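# Scoop litter clumps into the bin, leave scoop

## Task

Using the scoop, carry the clumps out of the litter box and tip them into the bin, while the litter itself stays in the box (a few stray grains are fine, and grains knocked off the table count only as spilled). No clump the robot has touched with its own grippers or body may end up in the bin. Finish with the scoop resting in the litter box, and everything must stay in its final state without the robot holding it there.

## Robot and tools

Robot: two arms, left_arm and right_arm, each ending in a two-finger gripper. The names are labels only; they do not match image sides. Each arm has six joints (waist, shoulder, elbow, wrist pitch, wrist yaw, wrist roll) plus the gripper. Joint ranges in rad: waist -2.618 to 3.054, shoulder 0.000 to 3.142, elbow 0.000 to 3.142, wrist pitch -1.571 to 1.571, wrist yaw -1.571 to 1.571, wrist roll -2.094 to 2.094. An elbow never quite straightens.

Frames: results report each gripper in a shared scene frame with its origin on the tabletop midway between the arms; +z up, +x out across the table, left_arm on the +y side. Positions are in metres, orientation as quat wxyz. Printed hand positions may be off, more so at long reach. Each gripper has its own axes: fingers point along its +z and open and close along its y. The reported point sits between the finger pads, roughly 1 cm short of the tips.

Row format (used by both execute_actions and move): one flat list of 14 numbers, each in [-1, 1], always covering both arms even if one is idle. Order: dx, dy, dz, rx, ry, rz, opening for left_arm, then the same seven for right_arm. dx..rz are offsets, not poses, expressed in that gripper's own axes; 1.0 equals 0.6 m for dx, dy, dz and 180 degrees for the rotation vector rx, ry, rz. Opening is absolute, not an offset: +1 is fully open (0.094 m), -1 is closed.

execute_actions(actions): a list of up to 15 actions; each action is a table of up to 15 rows, one row per 1/30 s step. If fewer rows are given, the last one is repeated to fill 15 steps. Every row in an action is an offset from the gripper's measured pose when that action began (for the first action of a call, the last pose a result reported), not from the preceding row. An empty list simply returns state and images.

move(target, speed, blocking): target is one 14-number row as above, offsets measured from the pose in the latest result that showed one. Each gripper travels a straight line to its goal; both arms finish together, lasting 0.5 to 10 s (cut short at 10 s). speed is the top path speed in m/s, 0.002 to 0.5, default 0.25; turning rate is capped at double that in rad/s. Rotation takes the shorter way. Paths ignore obstacles and the other arm; grippers lag and can overshoot the speed, especially near full stretch. Faster moves and targets set deeper past a contact hit and press harder. The opening is sent at the start. With blocking=false you get a result after 0.5 s while motion continues; check with wait(0), and no further rows or moves are accepted until a result shows it ended (or call stop). The result adds a move: line with the ending (done, off_target, moving, held, fault), the limits that acted (paced = the sent pose was clipped; held = a check blocked some steps, after which the arm may jump faster), and each gripper's distance from its goal. If only one arm is named in the ending, the other finished at rest.

wait(seconds): 0 to 10 s; arms keep their last command; returns early if a running move ends. stop(): brakes a running move (needs room; fingers continue). zoom_image(camera, region): camera is cam_high, cam_low, cam_left_wrist or cam_right_wrist; region [x0, y0, x1, y1] in pixels, top-left origin, at most 504 by 504. finished_scene(scene): ends the current scene, given its number; irreversible, and the goal must hold afterward.

Controller behaviour: each step the commanded pose is clipped to within 70 mm and 16 degrees of the measured pose, then joints follow by damped inverse kinematics, favouring position over orientation. Far goals may need several actions; after an action the arm goes no further than its last clipped pose. Hand target lines show where the controller is currently driving. Arms tend to settle a centimetre or more low, and repeated zero offsets let them sag; to hold an arm still, send the correction back to its wanted pose in the first call of a reply, zeros afterward, raising the aim if it stays low. A pose unreachable line means the clearance check altered or blocked that arm's command. HELD in step readings marks blocked steps. The robot keeps its last command while you are composing a reply.

Gripping: grip_measured reports finger opening on the command scale (last Joint positions value is metres); each gripper may read up to about 1 mm off. To hold something, command about 0.03 below grip_measured; smaller gaps grip more gently. Pad force tops out near 50 to 62 N, lower on very thin parts, with brief spikes at first contact.

Cameras (504x504 each): cam_high and cam_low are fixed; the two wrist cameras are fisheye and ride on the hands. Calibration (K, distortion, T_world_to_cam) is given in results; actual poses may differ by a couple of degrees and millimetres.

Torques and heat: torque readings include offsets and noise and are nonzero in free air. Holding loads heats motors: MOTOR HOT at 75 °C, a 10 s stop of that arm at 90 °C, and at 100 °C the arm goes limp and drops. Faults appear as FAULT lines.

Avoid: knocking anything off the table (ends the scene), collisions or hard pressing between the arms, slamming, dropping the scoop, hard pushes, and touching clumps with the grippers. Loose objects may occasionally be nudged by the scene itself. Prefer smooth, quick, low-effort motion.

Each tool is called after ">>>" in YAML: its name, and indented under it one key for each argument.

## Session

>>> execute_actions:
  actions: []

Scene clock: 0.00 s.
left_arm: end_effector_position=(+0.4134, +0.2759, +0.4175) grip_measured=+1.000 end_effector_quat_wxyz=(+0.716, +0.038, +0.697, -0.028) | right_arm: end_effector_position=(+0.3363, -0.2067, +0.1879) grip_measured=-0.553 end_effector_quat_wxyz=(+0.538, -0.054, +0.841, +0.040)
Joint positions: left_arm=[-0.001  1.036  1.057  0.005 -0.009  0.016  0.094] | right_arm=[ 0.775  0.998  0.578 -0.065  0.453  0.236  0.021]
Joint velocities: left_arm=[-0.002 -0.012 -0.007  0.007 -0.007 -0.037  0.   ] | right_arm=[-0.012 -0.007 -0.017  0.037 -0.037  0.051  0.001]
Joint torques (N m, as the arm reports them, + toward a larger angle): no reading
Motor temperatures (°C, as the motors report them): left_arm=[27 26 26 27 26 27] | right_arm=[28 24 26 25 26 25]
Hand target (left_arm): +0.412, +0.276, +0.419; +0.716, +0.038, +0.696, -0.028
Hand target (right_arm): +0.337, -0.207, +0.192; +0.542, -0.052, +0.838, +0.041

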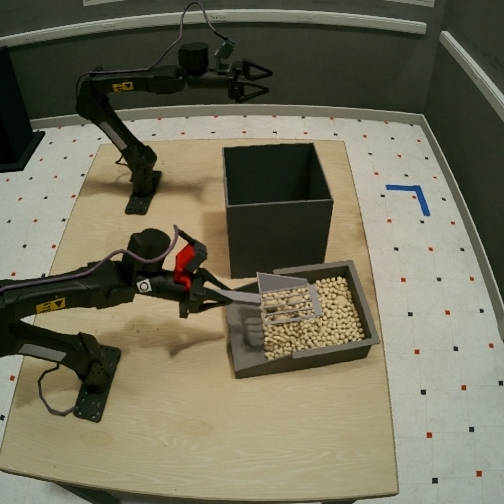

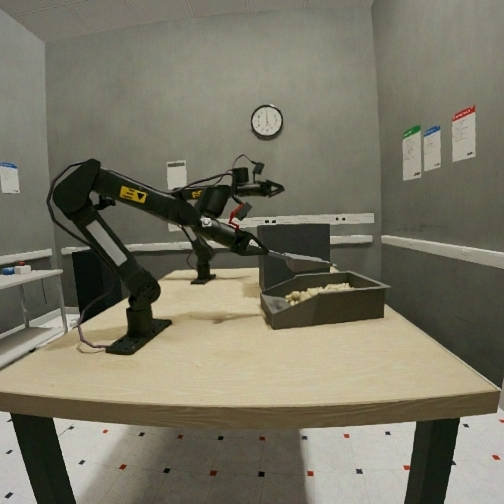

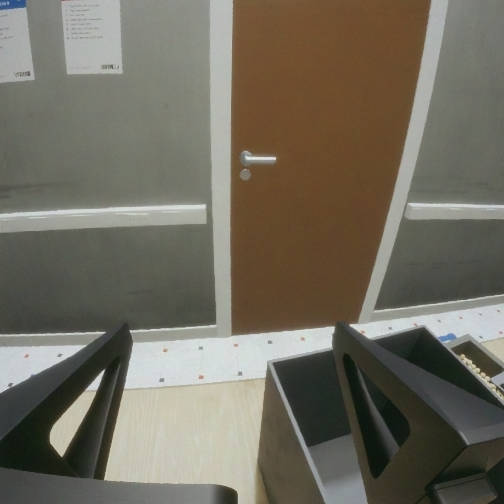

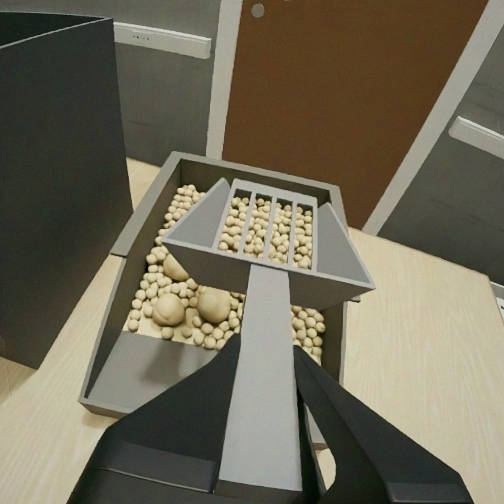

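>>> zoom_image:
  camera: "cam_low"
  region: [200,200,400,340]

>>> move:
  target: [0,0,0,0,0,0,1,0.07,0,-0.15,0,0,0,-0.59]

>>> zoom_image:
  camera: "cam_high"
  region: [140,220,400,400]

Region (200, 200, 400, 340) of cam_low's 504x504 image, scaled by 2.520, with more detail than that image has; it fills the top 353 rows of this view, and the rest is white.

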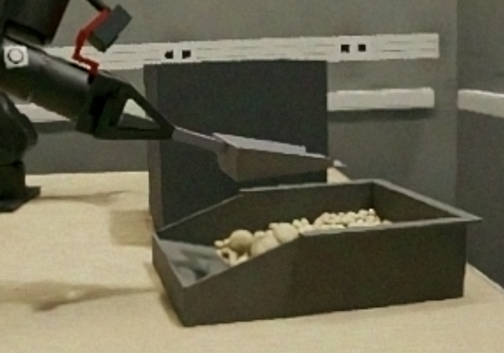

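Scene clock: 1.60 s.
left_arm: end_effector_position=(+0.4134, +0.2759, +0.4175) grip_measured=+1.000 end_effector_quat_wxyz=(+0.716, +0.038, +0.697, -0.028) | right_arm: end_effector_position=(+0.2388, -0.2206, +0.1773) grip_measured=-0.553 end_effector_quat_wxyz=(+0.529, -0.067, +0.845, +0.031)
Joint positions: left_arm=[-0.001  1.036  1.057  0.005 -0.009  0.016  0.094] | right_arm=[ 1.2    0.634  0.492 -0.542  0.804  0.511  0.021]
Joint velocities: left_arm=[-0.012 -0.007 -0.012  0.066 -0.051 -0.007  0.   ] | right_arm=[ 0.002  0.007  0.007 -0.066  0.022  0.081  0.   ]
Joint torques (N m, as the arm reports them, + toward a larger angle): left_arm=[-0.04 -2.69  7.92  1.78  0.01 -0.03] | right_arm=[ 0.92 -0.35 10.08  1.46  0.52  0.16]
Motor temperatures (°C, as the motors report them): left_arm=[27 26 26 27 26 27] | right_arm=[28 24 27 26 26 25]
Hand target (left_arm): +0.413, +0.276, +0.417; +0.716, +0.038, +0.697, -0.028
Hand target (right_arm): +0.239, -0.221, +0.188; +0.540, -0.055, +0.839, +0.040
Off the commanded pose (left_arm): 0.000 m, 0 deg.
Off the commanded pose (right_arm): 0.010 m, 2 deg.
move: done
camera_calibration (this result's frames):
cam_right_wrist: T_world_to_cam=[[0.270039, -0.943214, 0.193457, -0.305097], [-0.68305, -0.32927, -0.651938, 0.249527], [0.678617, 0.0439076, -0.733178, 0.0875221], [0, 0, 0, 1]] pos_world=[0.193433, -0.209453, 0.285869]

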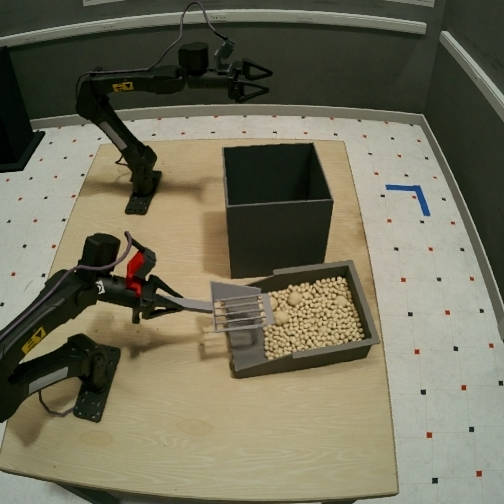

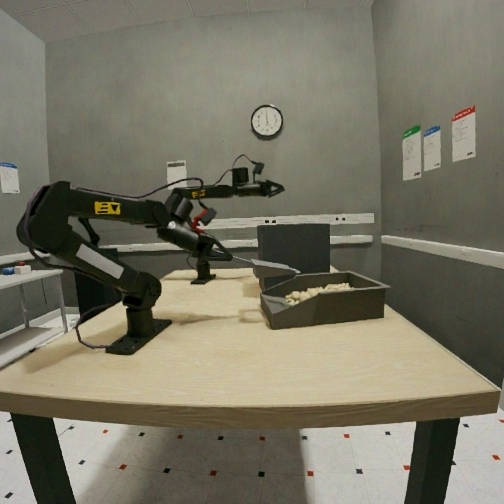

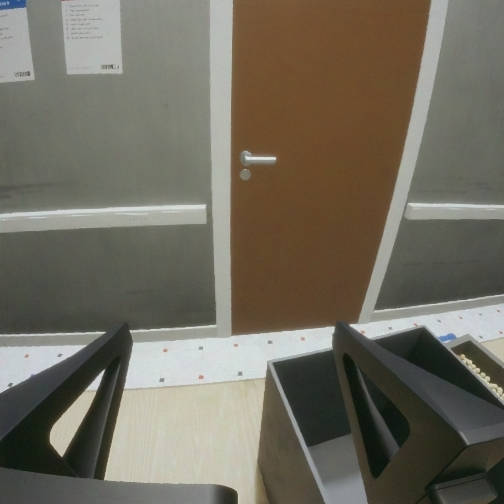

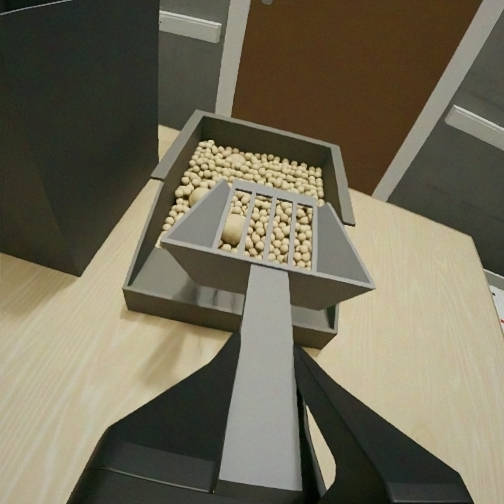

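Region (140, 220, 400, 400) of cam_high's 504x504 image, scaled by 1.938, with more detail than that image has; it fills the top 349 rows of this view, and the rest is white.

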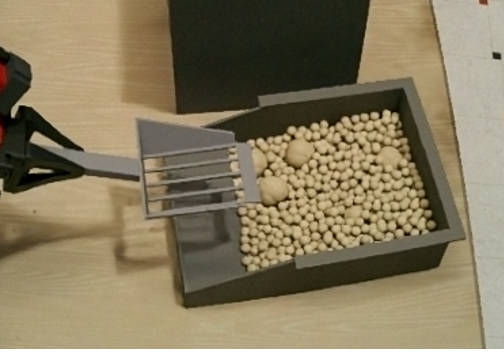

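>>> move:
  target: [0,0,0,0,0,0,1,-0.06,0.067,0.005,0,0.16,0,-0.59]

>>> zoom_image:
  camera: "cam_low"
  region: [200,200,400,340]

>>> zoom_image:
  camera: "cam_high"
  region: [140,220,400,400]

Scene clock: 3.93 s.
left_arm: end_effector_position=(+0.4134, +0.2759, +0.4175) grip_measured=+1.000 end_effector_quat_wxyz=(+0.716, +0.038, +0.697, -0.028) | right_arm: end_effector_position=(+0.2462, -0.1765, +0.1995) grip_measured=-0.553 end_effector_quat_wxyz=(+0.298, -0.086, +0.951, +0.008)
Joint positions: left_arm=[-0.001  1.036  1.057  0.005 -0.009  0.016  0.094] | right_arm=[ 1.039  1.165  1.116 -1.068  0.415  0.629  0.021]
Joint velocities: left_arm=[-0.007 -0.007 -0.017 -0.007 -0.022 -0.051  0.   ] | right_arm=[ 0.007 -0.007 -0.007  0.022  0.095  0.037 -0.001]
Joint torques (N m, as the arm reports them, + toward a larger angle): left_arm=[ 0.04 -2.86  8.02  1.79  0.   -0.08] | right_arm=[-0.88 -1.71 10.27  0.93  0.35  0.13]
Motor temperatures (°C, as the motors report them): left_arm=[27 26 27 28 26 27] | right_arm=[28 24 27 26 26 25]
Hand target (left_arm): +0.413, +0.276, +0.417; +0.716, +0.038, +0.697, -0.028
Hand target (right_arm): +0.251, -0.177, +0.206; +0.303, -0.073, +0.950, +0.010
Off the commanded pose (left_arm): 0.000 m, 0 deg.
Off the commanded pose (right_arm): 0.010 m, 2 deg.
move: done
camera_calibration (this result's frames):
cam_right_wrist: T_world_to_cam=[[0.35977, -0.92474, 0.124182, -0.274851], [-0.901629, -0.378809, -0.208733, 0.240217], [0.240065, -0.0368699, -0.970056, 0.237808], [0, 0, 0, 1]] pos_world=[0.25838, -0.154402, 0.314961]

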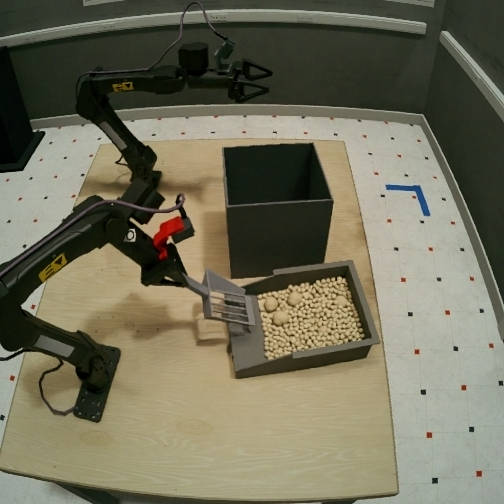

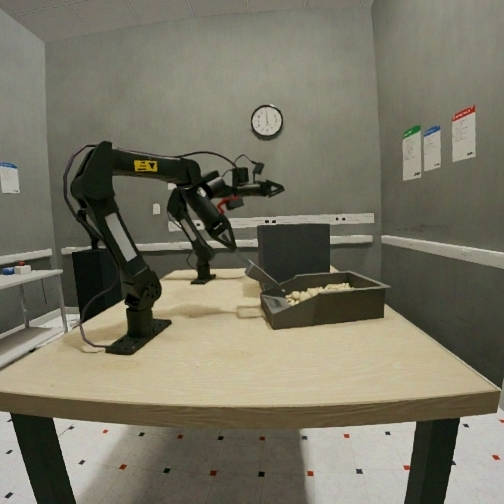

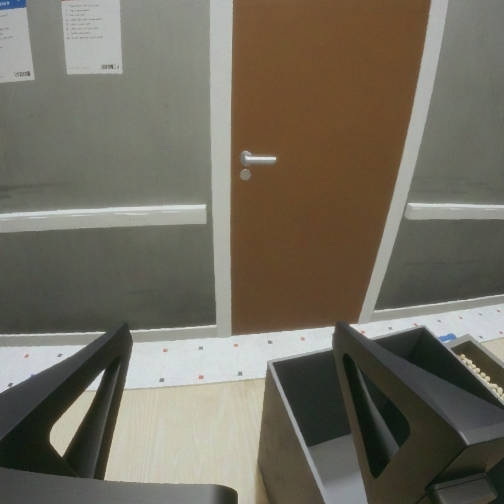

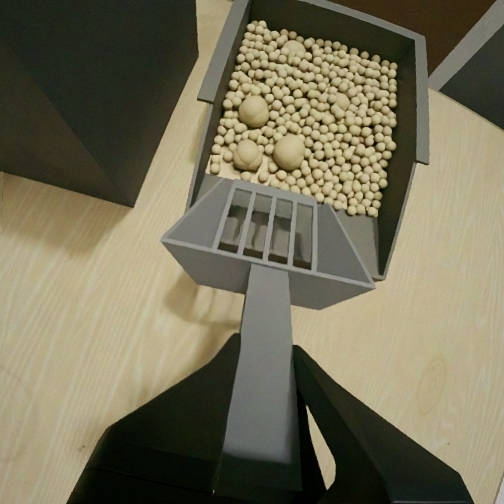

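Region (200, 200, 400, 340) of cam_low's 504x504 image, scaled by 2.520, with more detail than that image has; it fills the top 353 rows of this view, and the rest is white.

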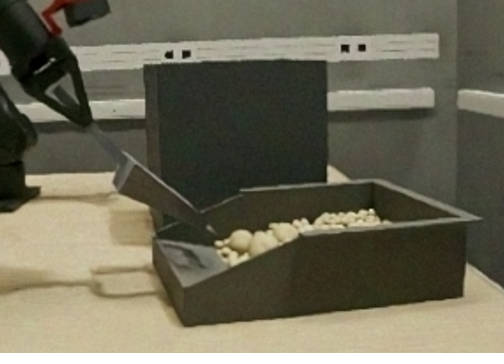

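Region (140, 220, 400, 400) of cam_high's 504x504 image, scaled by 1.938, with more detail than that image has; it fills the top 349 rows of this view, and the rest is white.

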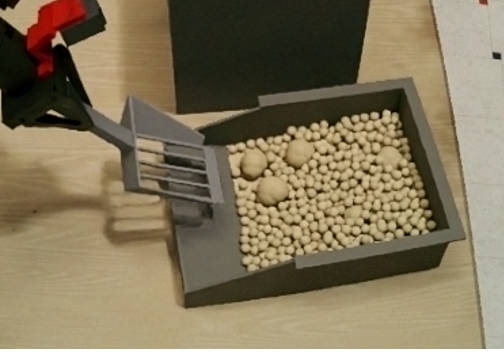

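>>> move:
  target: [0,0,0,0,0,0,1,0.02,0,0.04,0,0,0,-0.59]
  speed: 0.06

>>> zoom_image:
  camera: "cam_low"
  region: [200,200,400,340]

>>> zoom_image:
  camera: "cam_high"
  region: [140,220,400,400]

Scene clock: 5.17 s.
left_arm: end_effector_position=(+0.4134, +0.2759, +0.4175) grip_measured=+1.000 end_effector_quat_wxyz=(+0.716, +0.038, +0.697, -0.028) | right_arm: end_effector_position=(+0.2459, -0.1735, +0.1727) grip_measured=-0.553 end_effector_quat_wxyz=(+0.291, -0.091, +0.952, +0.009)
Joint positions: left_arm=[-0.001  1.036  1.057  0.005 -0.009  0.016  0.094] | right_arm=[ 1.039  1.165  1.016 -0.976  0.403  0.623  0.021]
Joint velocities: left_arm=[ 0.007 -0.007 -0.012 -0.007 -0.007  0.007  0.   ] | right_arm=[-0.002  0.007  0.002  0.051  0.007  0.051  0.001]
Joint torques (N m, as the arm reports them, + toward a larger angle): left_arm=[ 0.12 -2.71  7.8   1.8   0.   -0.02] | right_arm=[-1.11 -3.37  6.39  1.14  0.29 -0.12]
Motor temperatures (°C, as the motors report them): left_arm=[27 26 27 28 26 27] | right_arm=[28 24 27 26 26 25]
Hand target (left_arm): +0.413, +0.276, +0.417; +0.716, +0.038, +0.697, -0.028
Hand target (right_arm): +0.250, -0.177, +0.173; +0.298, -0.086, +0.951, +0.008
Off the commanded pose (left_arm): 0.000 m, 0 deg.
Off the commanded pose (right_arm): 0.005 m, 1 deg.
move: done
camera_calibration (this result's frames):
cam_right_wrist: T_world_to_cam=[[0.370581, -0.920811, 0.121561, -0.270181], [-0.900611, -0.388243, -0.195363, 0.231325], [0.227088, -0.0370809, -0.973168, 0.215683], [0, 0, 0, 1]] pos_world=[0.259478, -0.150978, 0.287932]

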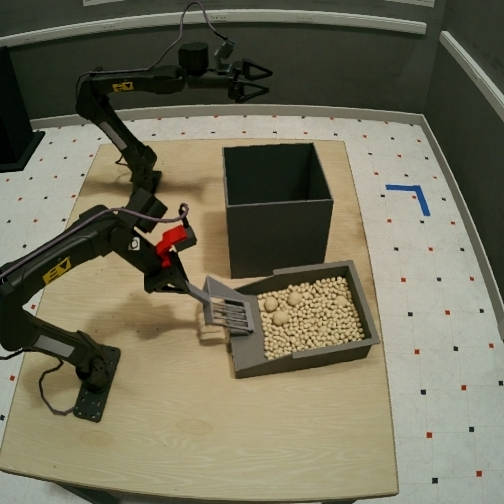

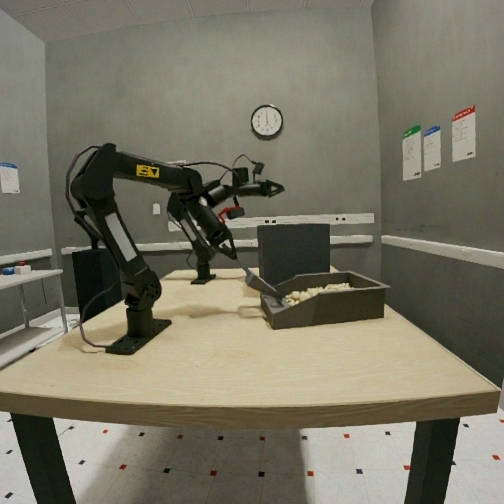

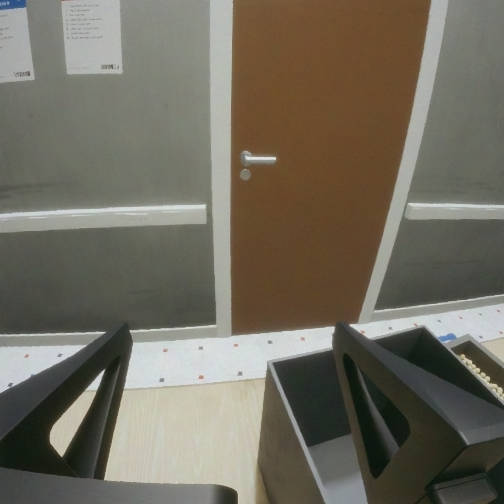

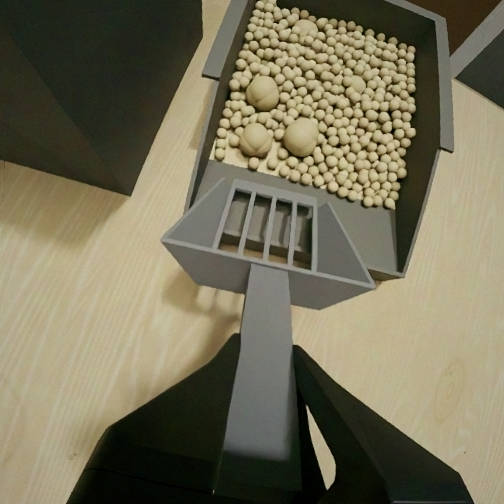

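Region (200, 200, 400, 340) of cam_low's 504x504 image, scaled by 2.520, with more detail than that image has; it fills the top 353 rows of this view, and the rest is white.

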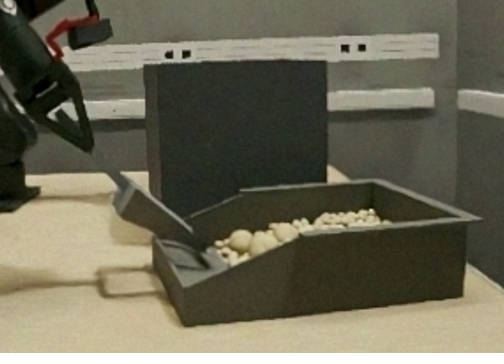

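Region (140, 220, 400, 400) of cam_high's 504x504 image, scaled by 1.938, with more detail than that image has; it fills the top 349 rows of this view, and the rest is white.

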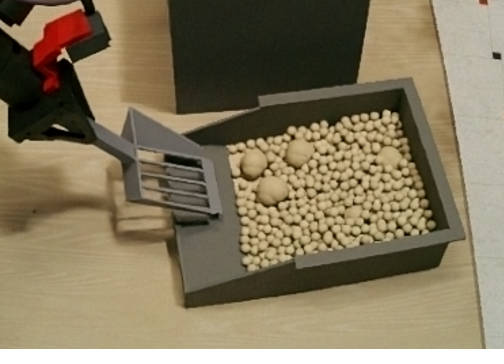

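>>> move:
  target: [0,0,0,0,0,0,1,-0.036,-0.004,0.048,0,0,0,-0.59]
  speed: 0.05

>>> zoom_image:
  camera: "cam_high"
  region: [140,220,400,400]

Scene clock: 6.47 s.
left_arm: end_effector_position=(+0.4134, +0.2759, +0.4175) grip_measured=+1.000 end_effector_quat_wxyz=(+0.716, +0.038, +0.697, -0.028) | right_arm: end_effector_position=(+0.2728, -0.1705, +0.1599) grip_measured=-0.553 end_effector_quat_wxyz=(+0.284, -0.093, +0.954, +0.010)
Joint positions: left_arm=[-0.001  1.036  1.057  0.005 -0.009  0.016  0.094] | right_arm=[ 0.942  1.241  1.016 -0.877  0.348  0.53   0.021]
Joint velocities: left_arm=[-0.007 -0.012 -0.027  0.081  0.022 -0.007  0.   ] | right_arm=[-0.007  0.002  0.002 -0.066 -0.095 -0.007 -0.   ]
Joint torques (N m, as the arm reports them, + toward a larger angle): left_arm=[-0.12 -2.95  8.02  1.81  0.03 -0.02] | right_arm=[-0.88 -2.65  7.88  1.35  0.28 -0.11]
Motor temperatures (°C, as the motors report them): left_arm=[27 26 27 29 26 27] | right_arm=[28 24 27 26 26 25]
Hand target (left_arm): +0.413, +0.276, +0.417; +0.716, +0.038, +0.697, -0.028
Hand target (right_arm): +0.279, -0.170, +0.160; +0.290, -0.091, +0.953, +0.009
Off the commanded pose (left_arm): 0.000 m, 0 deg.
Off the commanded pose (right_arm): 0.007 m, 1 deg.
move: done
camera_calibration (this result's frames):
cam_right_wrist: T_world_to_cam=[[0.376409, -0.918954, 0.117642, -0.27646], [-0.901828, -0.392521, -0.180648, 0.251429], [0.212184, -0.0380954, -0.976487, 0.201653], [0, 0, 0, 1]] pos_world=[0.28802, -0.147681, 0.274855]

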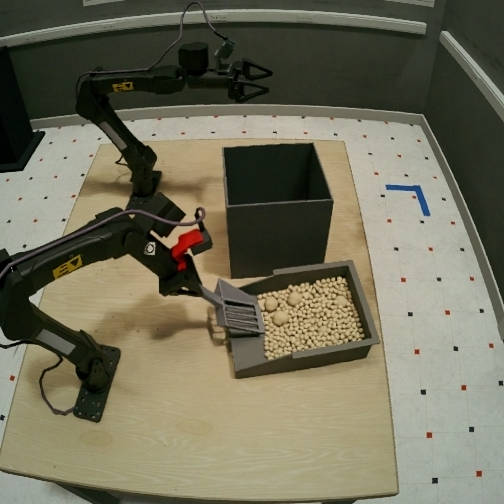

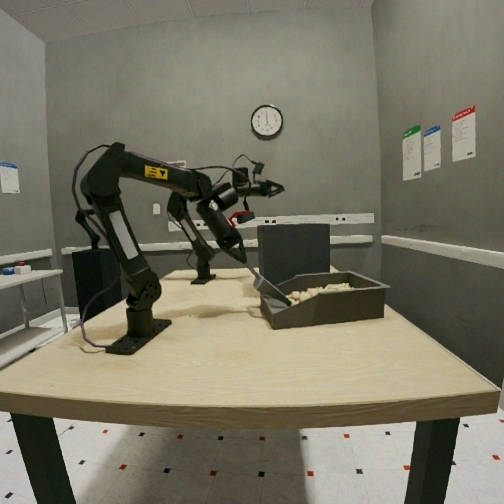

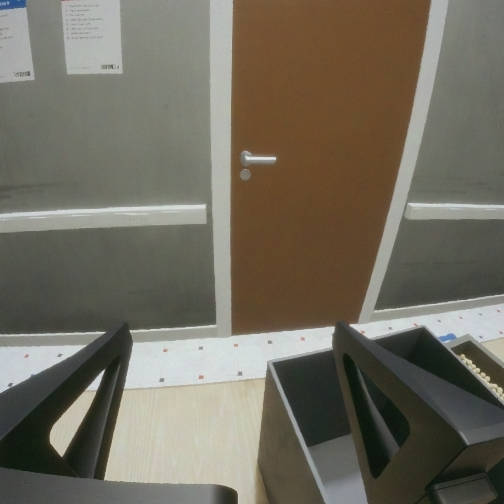

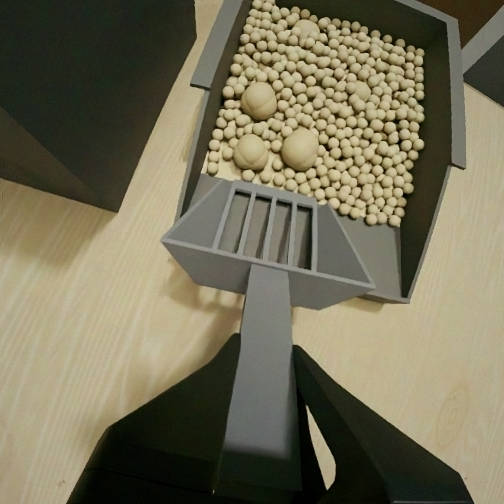

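Region (140, 220, 400, 400) of cam_high's 504x504 image, scaled by 1.938, with more detail than that image has; it fills the top 349 rows of this view, and the rest is white.

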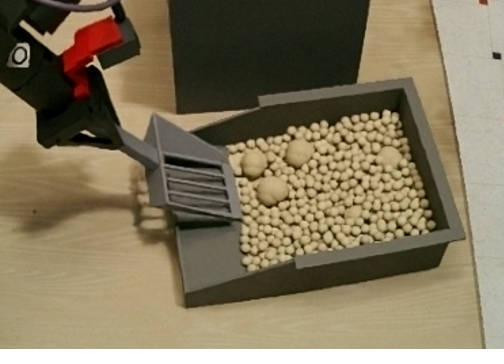

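>>> move:
  target: [0,0,0,0,0,0,1,-0.045,0,0.13,0,-0.095,0,-0.59]
  speed: 0.05

>>> zoom_image:
  camera: "cam_high"
  region: [140,220,400,400]

Scene clock: 10.03 s.
left_arm: end_effector_position=(+0.4134, +0.2759, +0.4175) grip_measured=+1.000 end_effector_quat_wxyz=(+0.716, +0.038, +0.697, -0.028) | right_arm: end_effector_position=(+0.3299, -0.1549, +0.1127) grip_measured=-0.553 end_effector_quat_wxyz=(+0.415, -0.092, +0.904, +0.037)
Joint positions: left_arm=[-0.001  1.036  1.057  0.005 -0.009  0.016  0.094] | right_arm=[ 0.886  1.309  0.685 -0.17   0.416  0.377  0.021]
Joint velocities: left_arm=[ 0.002  0.007 -0.002 -0.066  0.022 -0.125  0.   ] | right_arm=[-0.007  0.027 -0.012  0.022  0.022  0.007 -0.   ]
Joint torques (N m, as the arm reports them, + toward a larger angle): left_arm=[-0.12 -2.84  7.92  1.8   0.05 -0.03] | right_arm=[-0.89 -2.95  6.74  1.77  0.4  -0.18]
Motor temperatures (°C, as the motors report them): left_arm=[27 27 28 29 26 27] | right_arm=[28 24 27 27 26 25]
Hand target (left_arm): +0.413, +0.276, +0.417; +0.716, +0.038, +0.697, -0.028
Hand target (right_arm): +0.335, -0.160, +0.109; +0.421, -0.089, +0.902, +0.025
Off the commanded pose (left_arm): 0.000 m, 0 deg.
Off the commanded pose (right_arm): 0.010 m, 2 deg.
move: done
camera_calibration (this result's frames):
cam_right_wrist: T_world_to_cam=[[0.359117, -0.921604, 0.147244, -0.27615], [-0.806394, -0.385829, -0.44818, 0.300236], [0.469855, 0.042212, -0.881734, 0.0608592], [0, 0, 0, 1]] pos_world=[0.312684, -0.14123, 0.228883]

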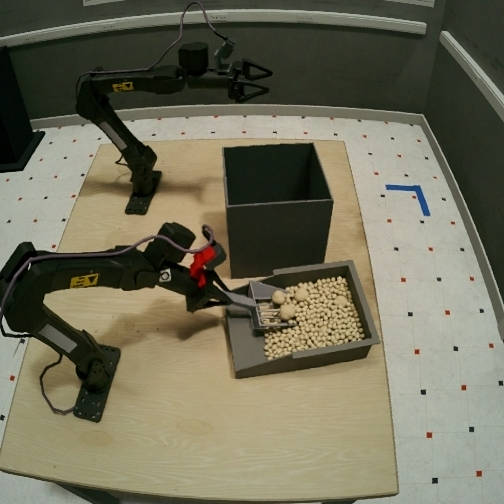

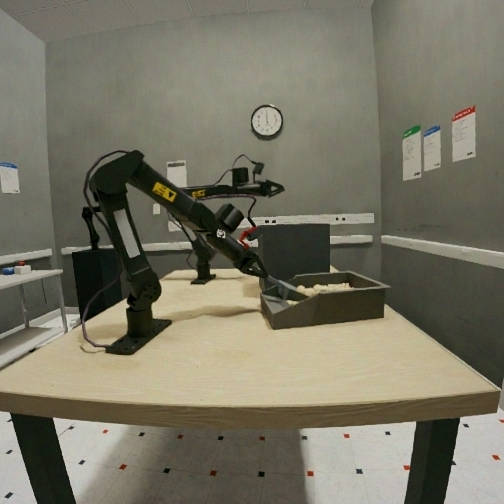

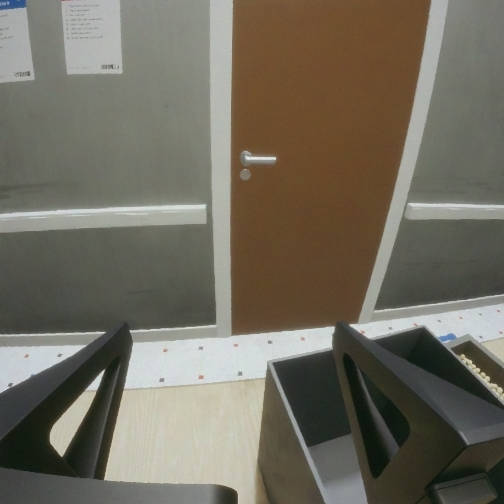

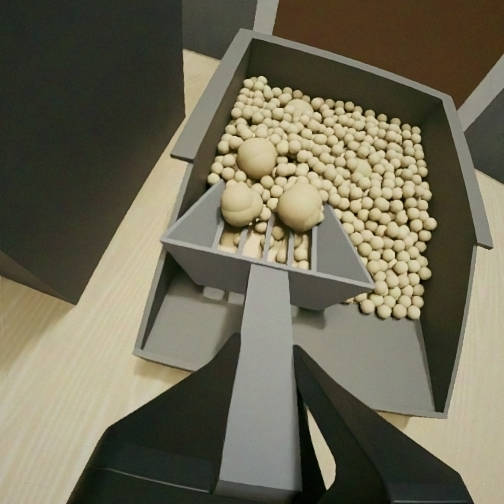

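Region (140, 220, 400, 400) of cam_high's 504x504 image, scaled by 1.938, with more detail than that image has; it fills the top 349 rows of this view, and the rest is white.

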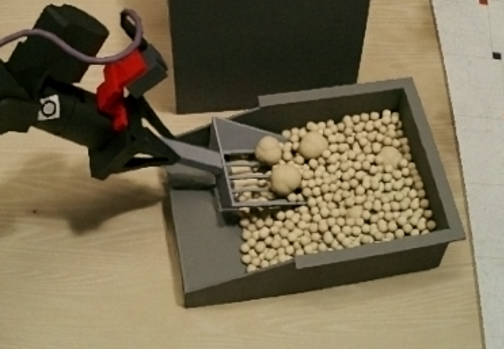

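>>> move:
  target: [0,0,0,0,0,0,1,-0.045,-0.015,0.105,0,-0.035,0,-0.59]
  speed: 0.05

Scene clock: 12.00 s.
left_arm: end_effector_position=(+0.4134, +0.2759, +0.4175) grip_measured=+1.000 end_effector_quat_wxyz=(+0.716, +0.038, +0.697, -0.028) | right_arm: end_effector_position=(+0.3876, -0.1474, +0.0940) grip_measured=-0.553 end_effector_quat_wxyz=(+0.461, -0.095, +0.881, +0.046)
Joint positions: left_arm=[-0.001  1.036  1.057  0.005 -0.009  0.016  0.094] | right_arm=[0.776 1.533 0.685 0.195 0.355 0.252 0.021]
Joint velocities: left_arm=[ 0.002  0.002 -0.007  0.022 -0.066  0.022  0.   ] | right_arm=[ 0.002 -0.007  0.007  0.022 -0.007 -0.066  0.   ]
Joint torques (N m, as the arm reports them, + toward a larger angle): left_arm=[-0.1  -2.92  7.9   1.81  0.   -0.06] | right_arm=[-1.39 -3.88  8.17  1.83  0.13  0.01]
Motor temperatures (°C, as the motors report them): left_arm=[27 27 28 30 26 27] | right_arm=[28 24 27 28 26 25]
Hand target (left_arm): +0.413, +0.276, +0.417; +0.716, +0.038, +0.697, -0.028
Hand target (right_arm): +0.395, -0.150, +0.092; +0.463, -0.090, +0.881, +0.043
Off the commanded pose (left_arm): 0.000 m, 0 deg.
Off the commanded pose (right_arm): 0.009 m, 1 deg.
move: done
camera_calibration (this result's frames):
cam_right_wrist: T_world_to_cam=[[0.355682, -0.920615, 0.161113, -0.286986], [-0.751321, -0.38418, -0.536584, 0.328538], [0.555884, 0.0698059, -0.828323, -0.0173998], [0, 0, 0, 1]] pos_world=[0.358585, -0.136771, 0.208113]

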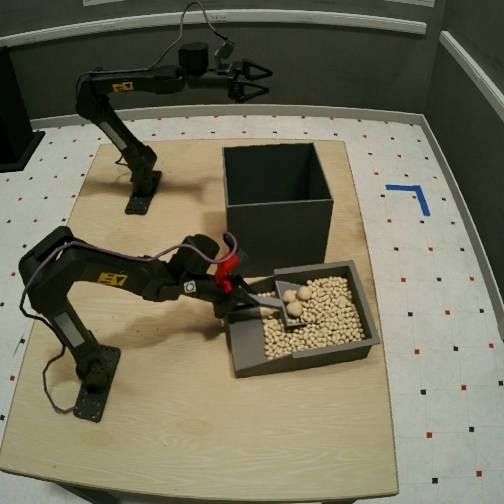

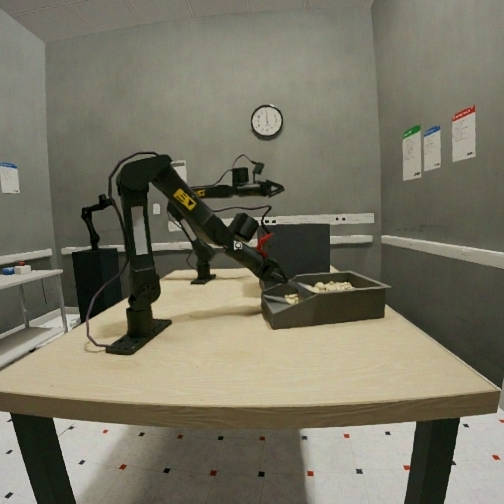

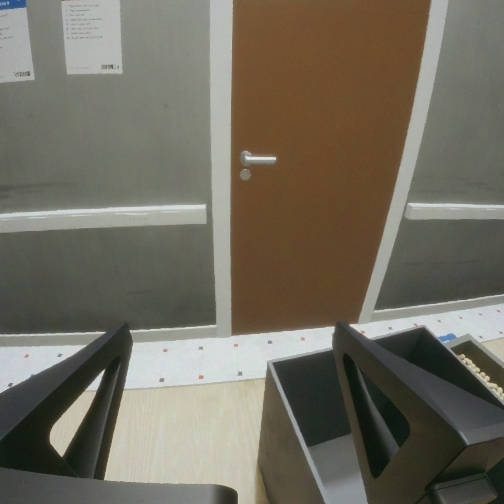

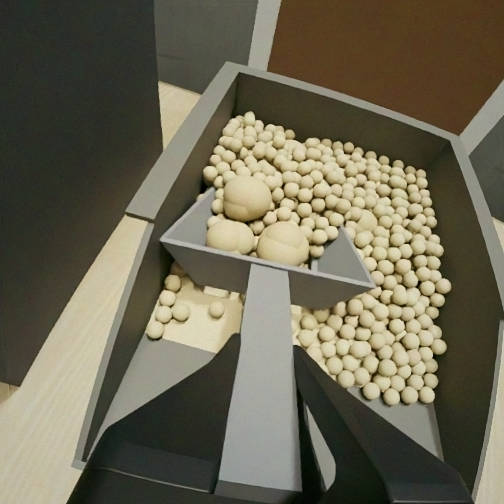

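>>> move:
  target: [0,0,0,0,0,0,1,-0.1,-0.05,-0.08,0,-0.09,0,-0.59]
  speed: 0.07

Scene clock: 14.60 s.
left_arm: end_effector_position=(+0.4134, +0.2759, +0.4175) grip_measured=+1.000 end_effector_quat_wxyz=(+0.716, +0.038, +0.697, -0.028) | right_arm: end_effector_position=(+0.3844, -0.1725, +0.1485) grip_measured=-0.553 end_effector_quat_wxyz=(+0.547, -0.101, +0.829, +0.055)
Joint positions: left_arm=[-0.001  1.036  1.057  0.005 -0.009  0.016  0.094] | right_arm=[0.721 1.329 0.563 0.333 0.335 0.129 0.021]
Joint velocities: left_arm=[-0.007 -0.002 -0.002  0.007 -0.022 -0.007  0.   ] | right_arm=[ 0.002  0.002  0.002  0.081 -0.022 -0.11   0.002]
Joint torques (N m, as the arm reports them, + toward a larger angle): left_arm=[ 0.09 -2.83  7.89  1.79  0.04 -0.03] | right_arm=[-0.98 -6.66  6.83  2.31  0.22 -0.07]
Motor temperatures (°C, as the motors report them): left_arm=[27 27 28 30 26 27] | right_arm=[28 25 27 29 26 25]
Hand target (left_arm): +0.413, +0.276, +0.417; +0.716, +0.038, +0.697, -0.028
Hand target (right_arm): +0.389, -0.177, +0.171; +0.579, -0.087, +0.808, +0.061
Off the commanded pose (left_arm): 0.000 m, 0 deg.
Off the commanded pose (right_arm): 0.023 m, 5 deg.
move: off_target (right_arm)
camera_calibration (this result's frames):
cam_right_wrist: T_world_to_cam=[[0.339991, -0.918618, 0.201361, -0.317361], [-0.621748, -0.380211, -0.68474, 0.318518], [0.705574, 0.10761, -0.700418, -0.0387084], [0, 0, 0, 1]] pos_world=[0.33325, -0.166264, 0.254894]

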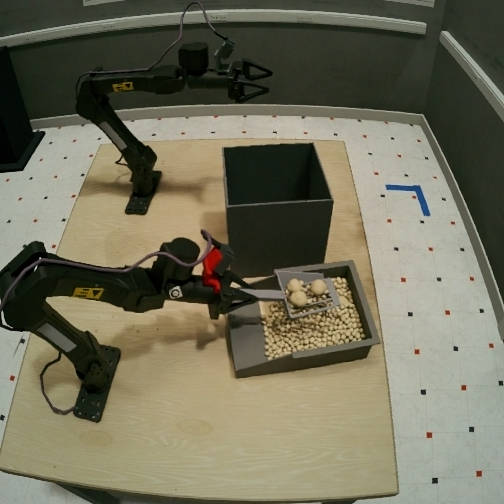

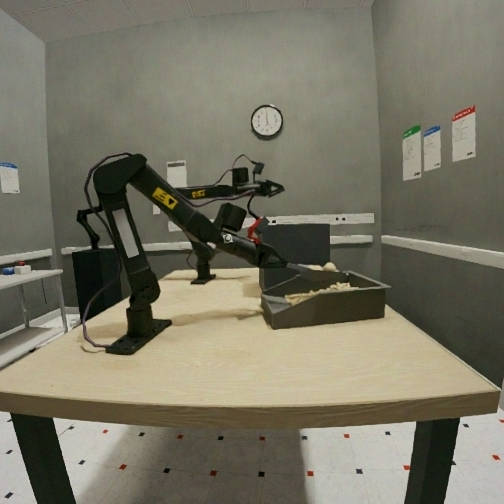

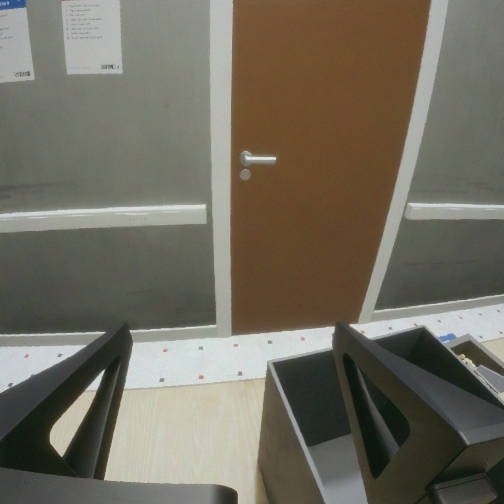

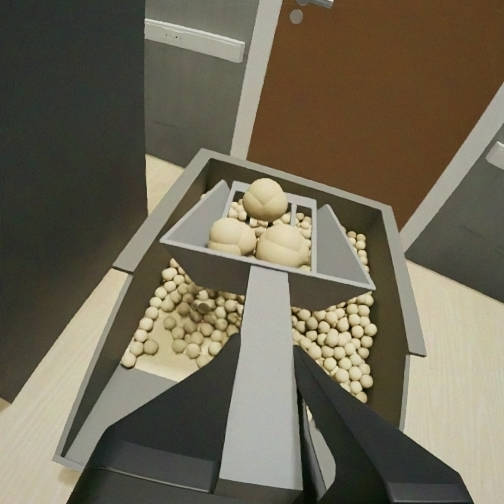

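>>> move:
  target: [0,0,0,0,0,0,1,-0.36,-0.02,-0.21,0,-0.06,0,-0.59]
  speed: 0.15

Scene clock: 17.10 s.
left_arm: end_effector_position=(+0.4134, +0.2759, +0.4175) grip_measured=+1.000 end_effector_quat_wxyz=(+0.716, +0.038, +0.697, -0.028) | right_arm: end_effector_position=(+0.3599, -0.1854, +0.3713) grip_measured=-0.553 end_effector_quat_wxyz=(+0.595, -0.102, +0.795, +0.055)
Joint positions: left_arm=[-0.001  1.036  1.057  0.005 -0.009  0.016  0.094] | right_arm=[ 0.748  1.107  1.227 -0.432  0.377  0.083  0.021]
Joint velocities: left_arm=[-0.007 -0.017 -0.007 -0.022 -0.007 -0.081  0.   ] | right_arm=[-0.002  0.007 -0.007 -0.007 -0.037 -0.022  0.   ]
Joint torques (N m, as the arm reports them, + toward a larger angle): left_arm=[ 0.1  -2.79  7.75  1.84  0.   -0.02] | right_arm=[ 0.87 -3.58 10.92  2.18  0.23 -0.09]
Motor temperatures (°C, as the motors report them): left_arm=[27 27 28 31 26 27] | right_arm=[28 25 28 30 26 25]
Hand target (left_arm): +0.413, +0.276, +0.417; +0.716, +0.038, +0.697, -0.028
Hand target (right_arm): +0.357, -0.184, +0.397; +0.622, -0.095, +0.774, +0.066
Off the commanded pose (left_arm): 0.000 m, 0 deg.
Off the commanded pose (right_arm): 0.026 m, 4 deg.
move: off_target (right_arm)
camera_calibration (this result's frames):
cam_right_wrist: T_world_to_cam=[[0.31775, -0.920384, 0.227878, -0.367898], [-0.535831, -0.372581, -0.757673, 0.448553], [0.782253, 0.118646, -0.611558, 0.0774226], [0, 0, 0, 1]] pos_world=[0.296684, -0.180671, 0.471041]

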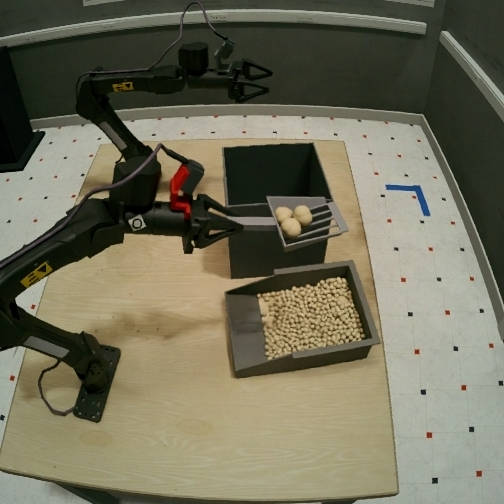

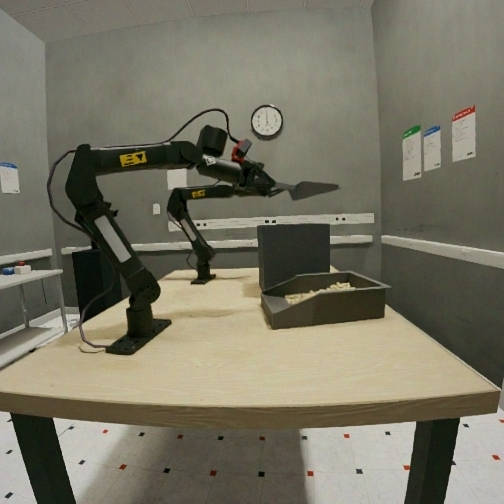

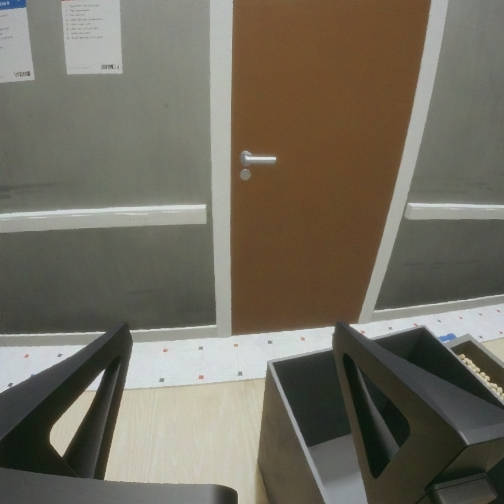

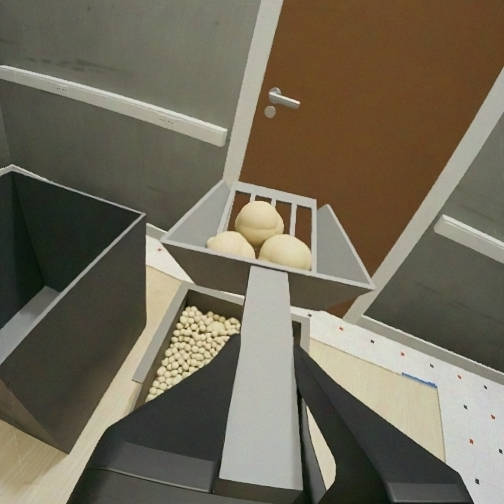

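>>> move:
  target: [0,0,0,0,0,0,1,-0.045,0.235,0.058,-0.21,-0.015,-0.06,-0.59]
  speed: 0.15

Scene clock: 20.10 s.
left_arm: end_effector_position=(+0.4134, +0.2759, +0.4175) grip_measured=+1.000 end_effector_quat_wxyz=(+0.716, +0.038, +0.697, -0.028) | right_arm: end_effector_position=(+0.3640, -0.0455, +0.3505) grip_measured=-0.553 end_effector_quat_wxyz=(+0.513, -0.357, +0.741, +0.246)
Joint positions: left_arm=[-0.001  1.036  1.057  0.005 -0.009  0.016  0.094] | right_arm=[ 0.748  1.403  1.405 -0.376 -0.262 -0.104  0.021]
Joint velocities: left_arm=[-0.007 -0.007 -0.022  0.051 -0.022 -0.022  0.   ] | right_arm=[ 0.012 -0.022 -0.012 -0.051 -0.007  0.037 -0.001]
Joint torques (N m, as the arm reports them, + toward a larger angle): left_arm=[-0.03 -2.91  7.87  1.78  0.02 -0.01] | right_arm=[ 0.49 -5.29 11.75  2.39 -0.21 -0.07]
Motor temperatures (°C, as the motors report them): left_arm=[27 27 28 31 26 27] | right_arm=[28 25 28 31 26 25]
Hand target (left_arm): +0.413, +0.276, +0.417; +0.716, +0.038, +0.697, -0.028
Hand target (right_arm): +0.364, -0.039, +0.380; +0.547, -0.361, +0.711, +0.256
Off the commanded pose (left_arm): 0.000 m, 0 deg.
Off the commanded pose (right_arm): 0.033 m, 6 deg.
move: off_target (right_arm)
camera_calibration (this result's frames):
cam_right_wrist: T_world_to_cam=[[0.832522, -0.520583, 0.189475, -0.391397], [-0.243201, -0.650733, -0.719305, 0.354446], [0.497756, 0.552757, -0.668356, 0.188191], [0, 0, 0, 1]] pos_world=[0.318375, -0.0771286, 0.454893]

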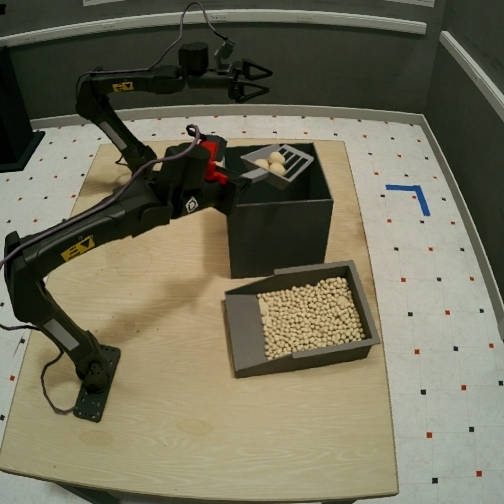

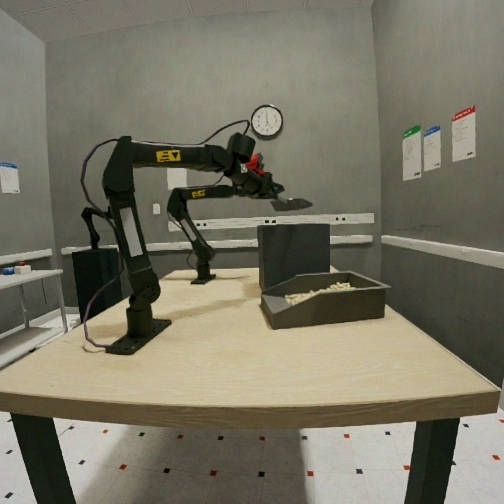

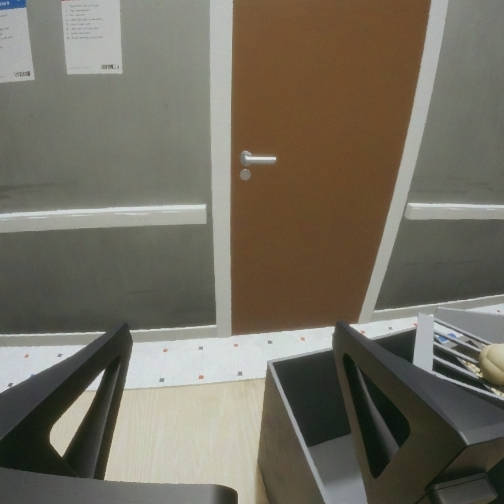

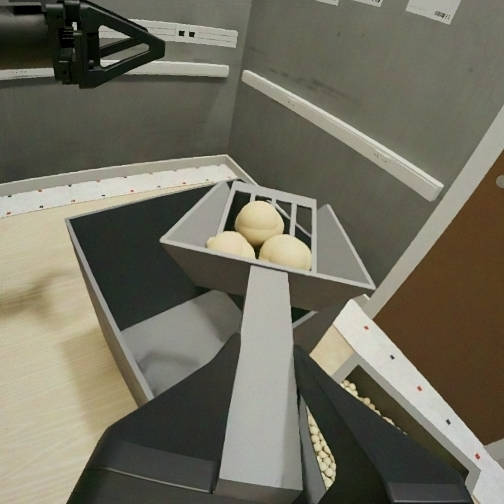

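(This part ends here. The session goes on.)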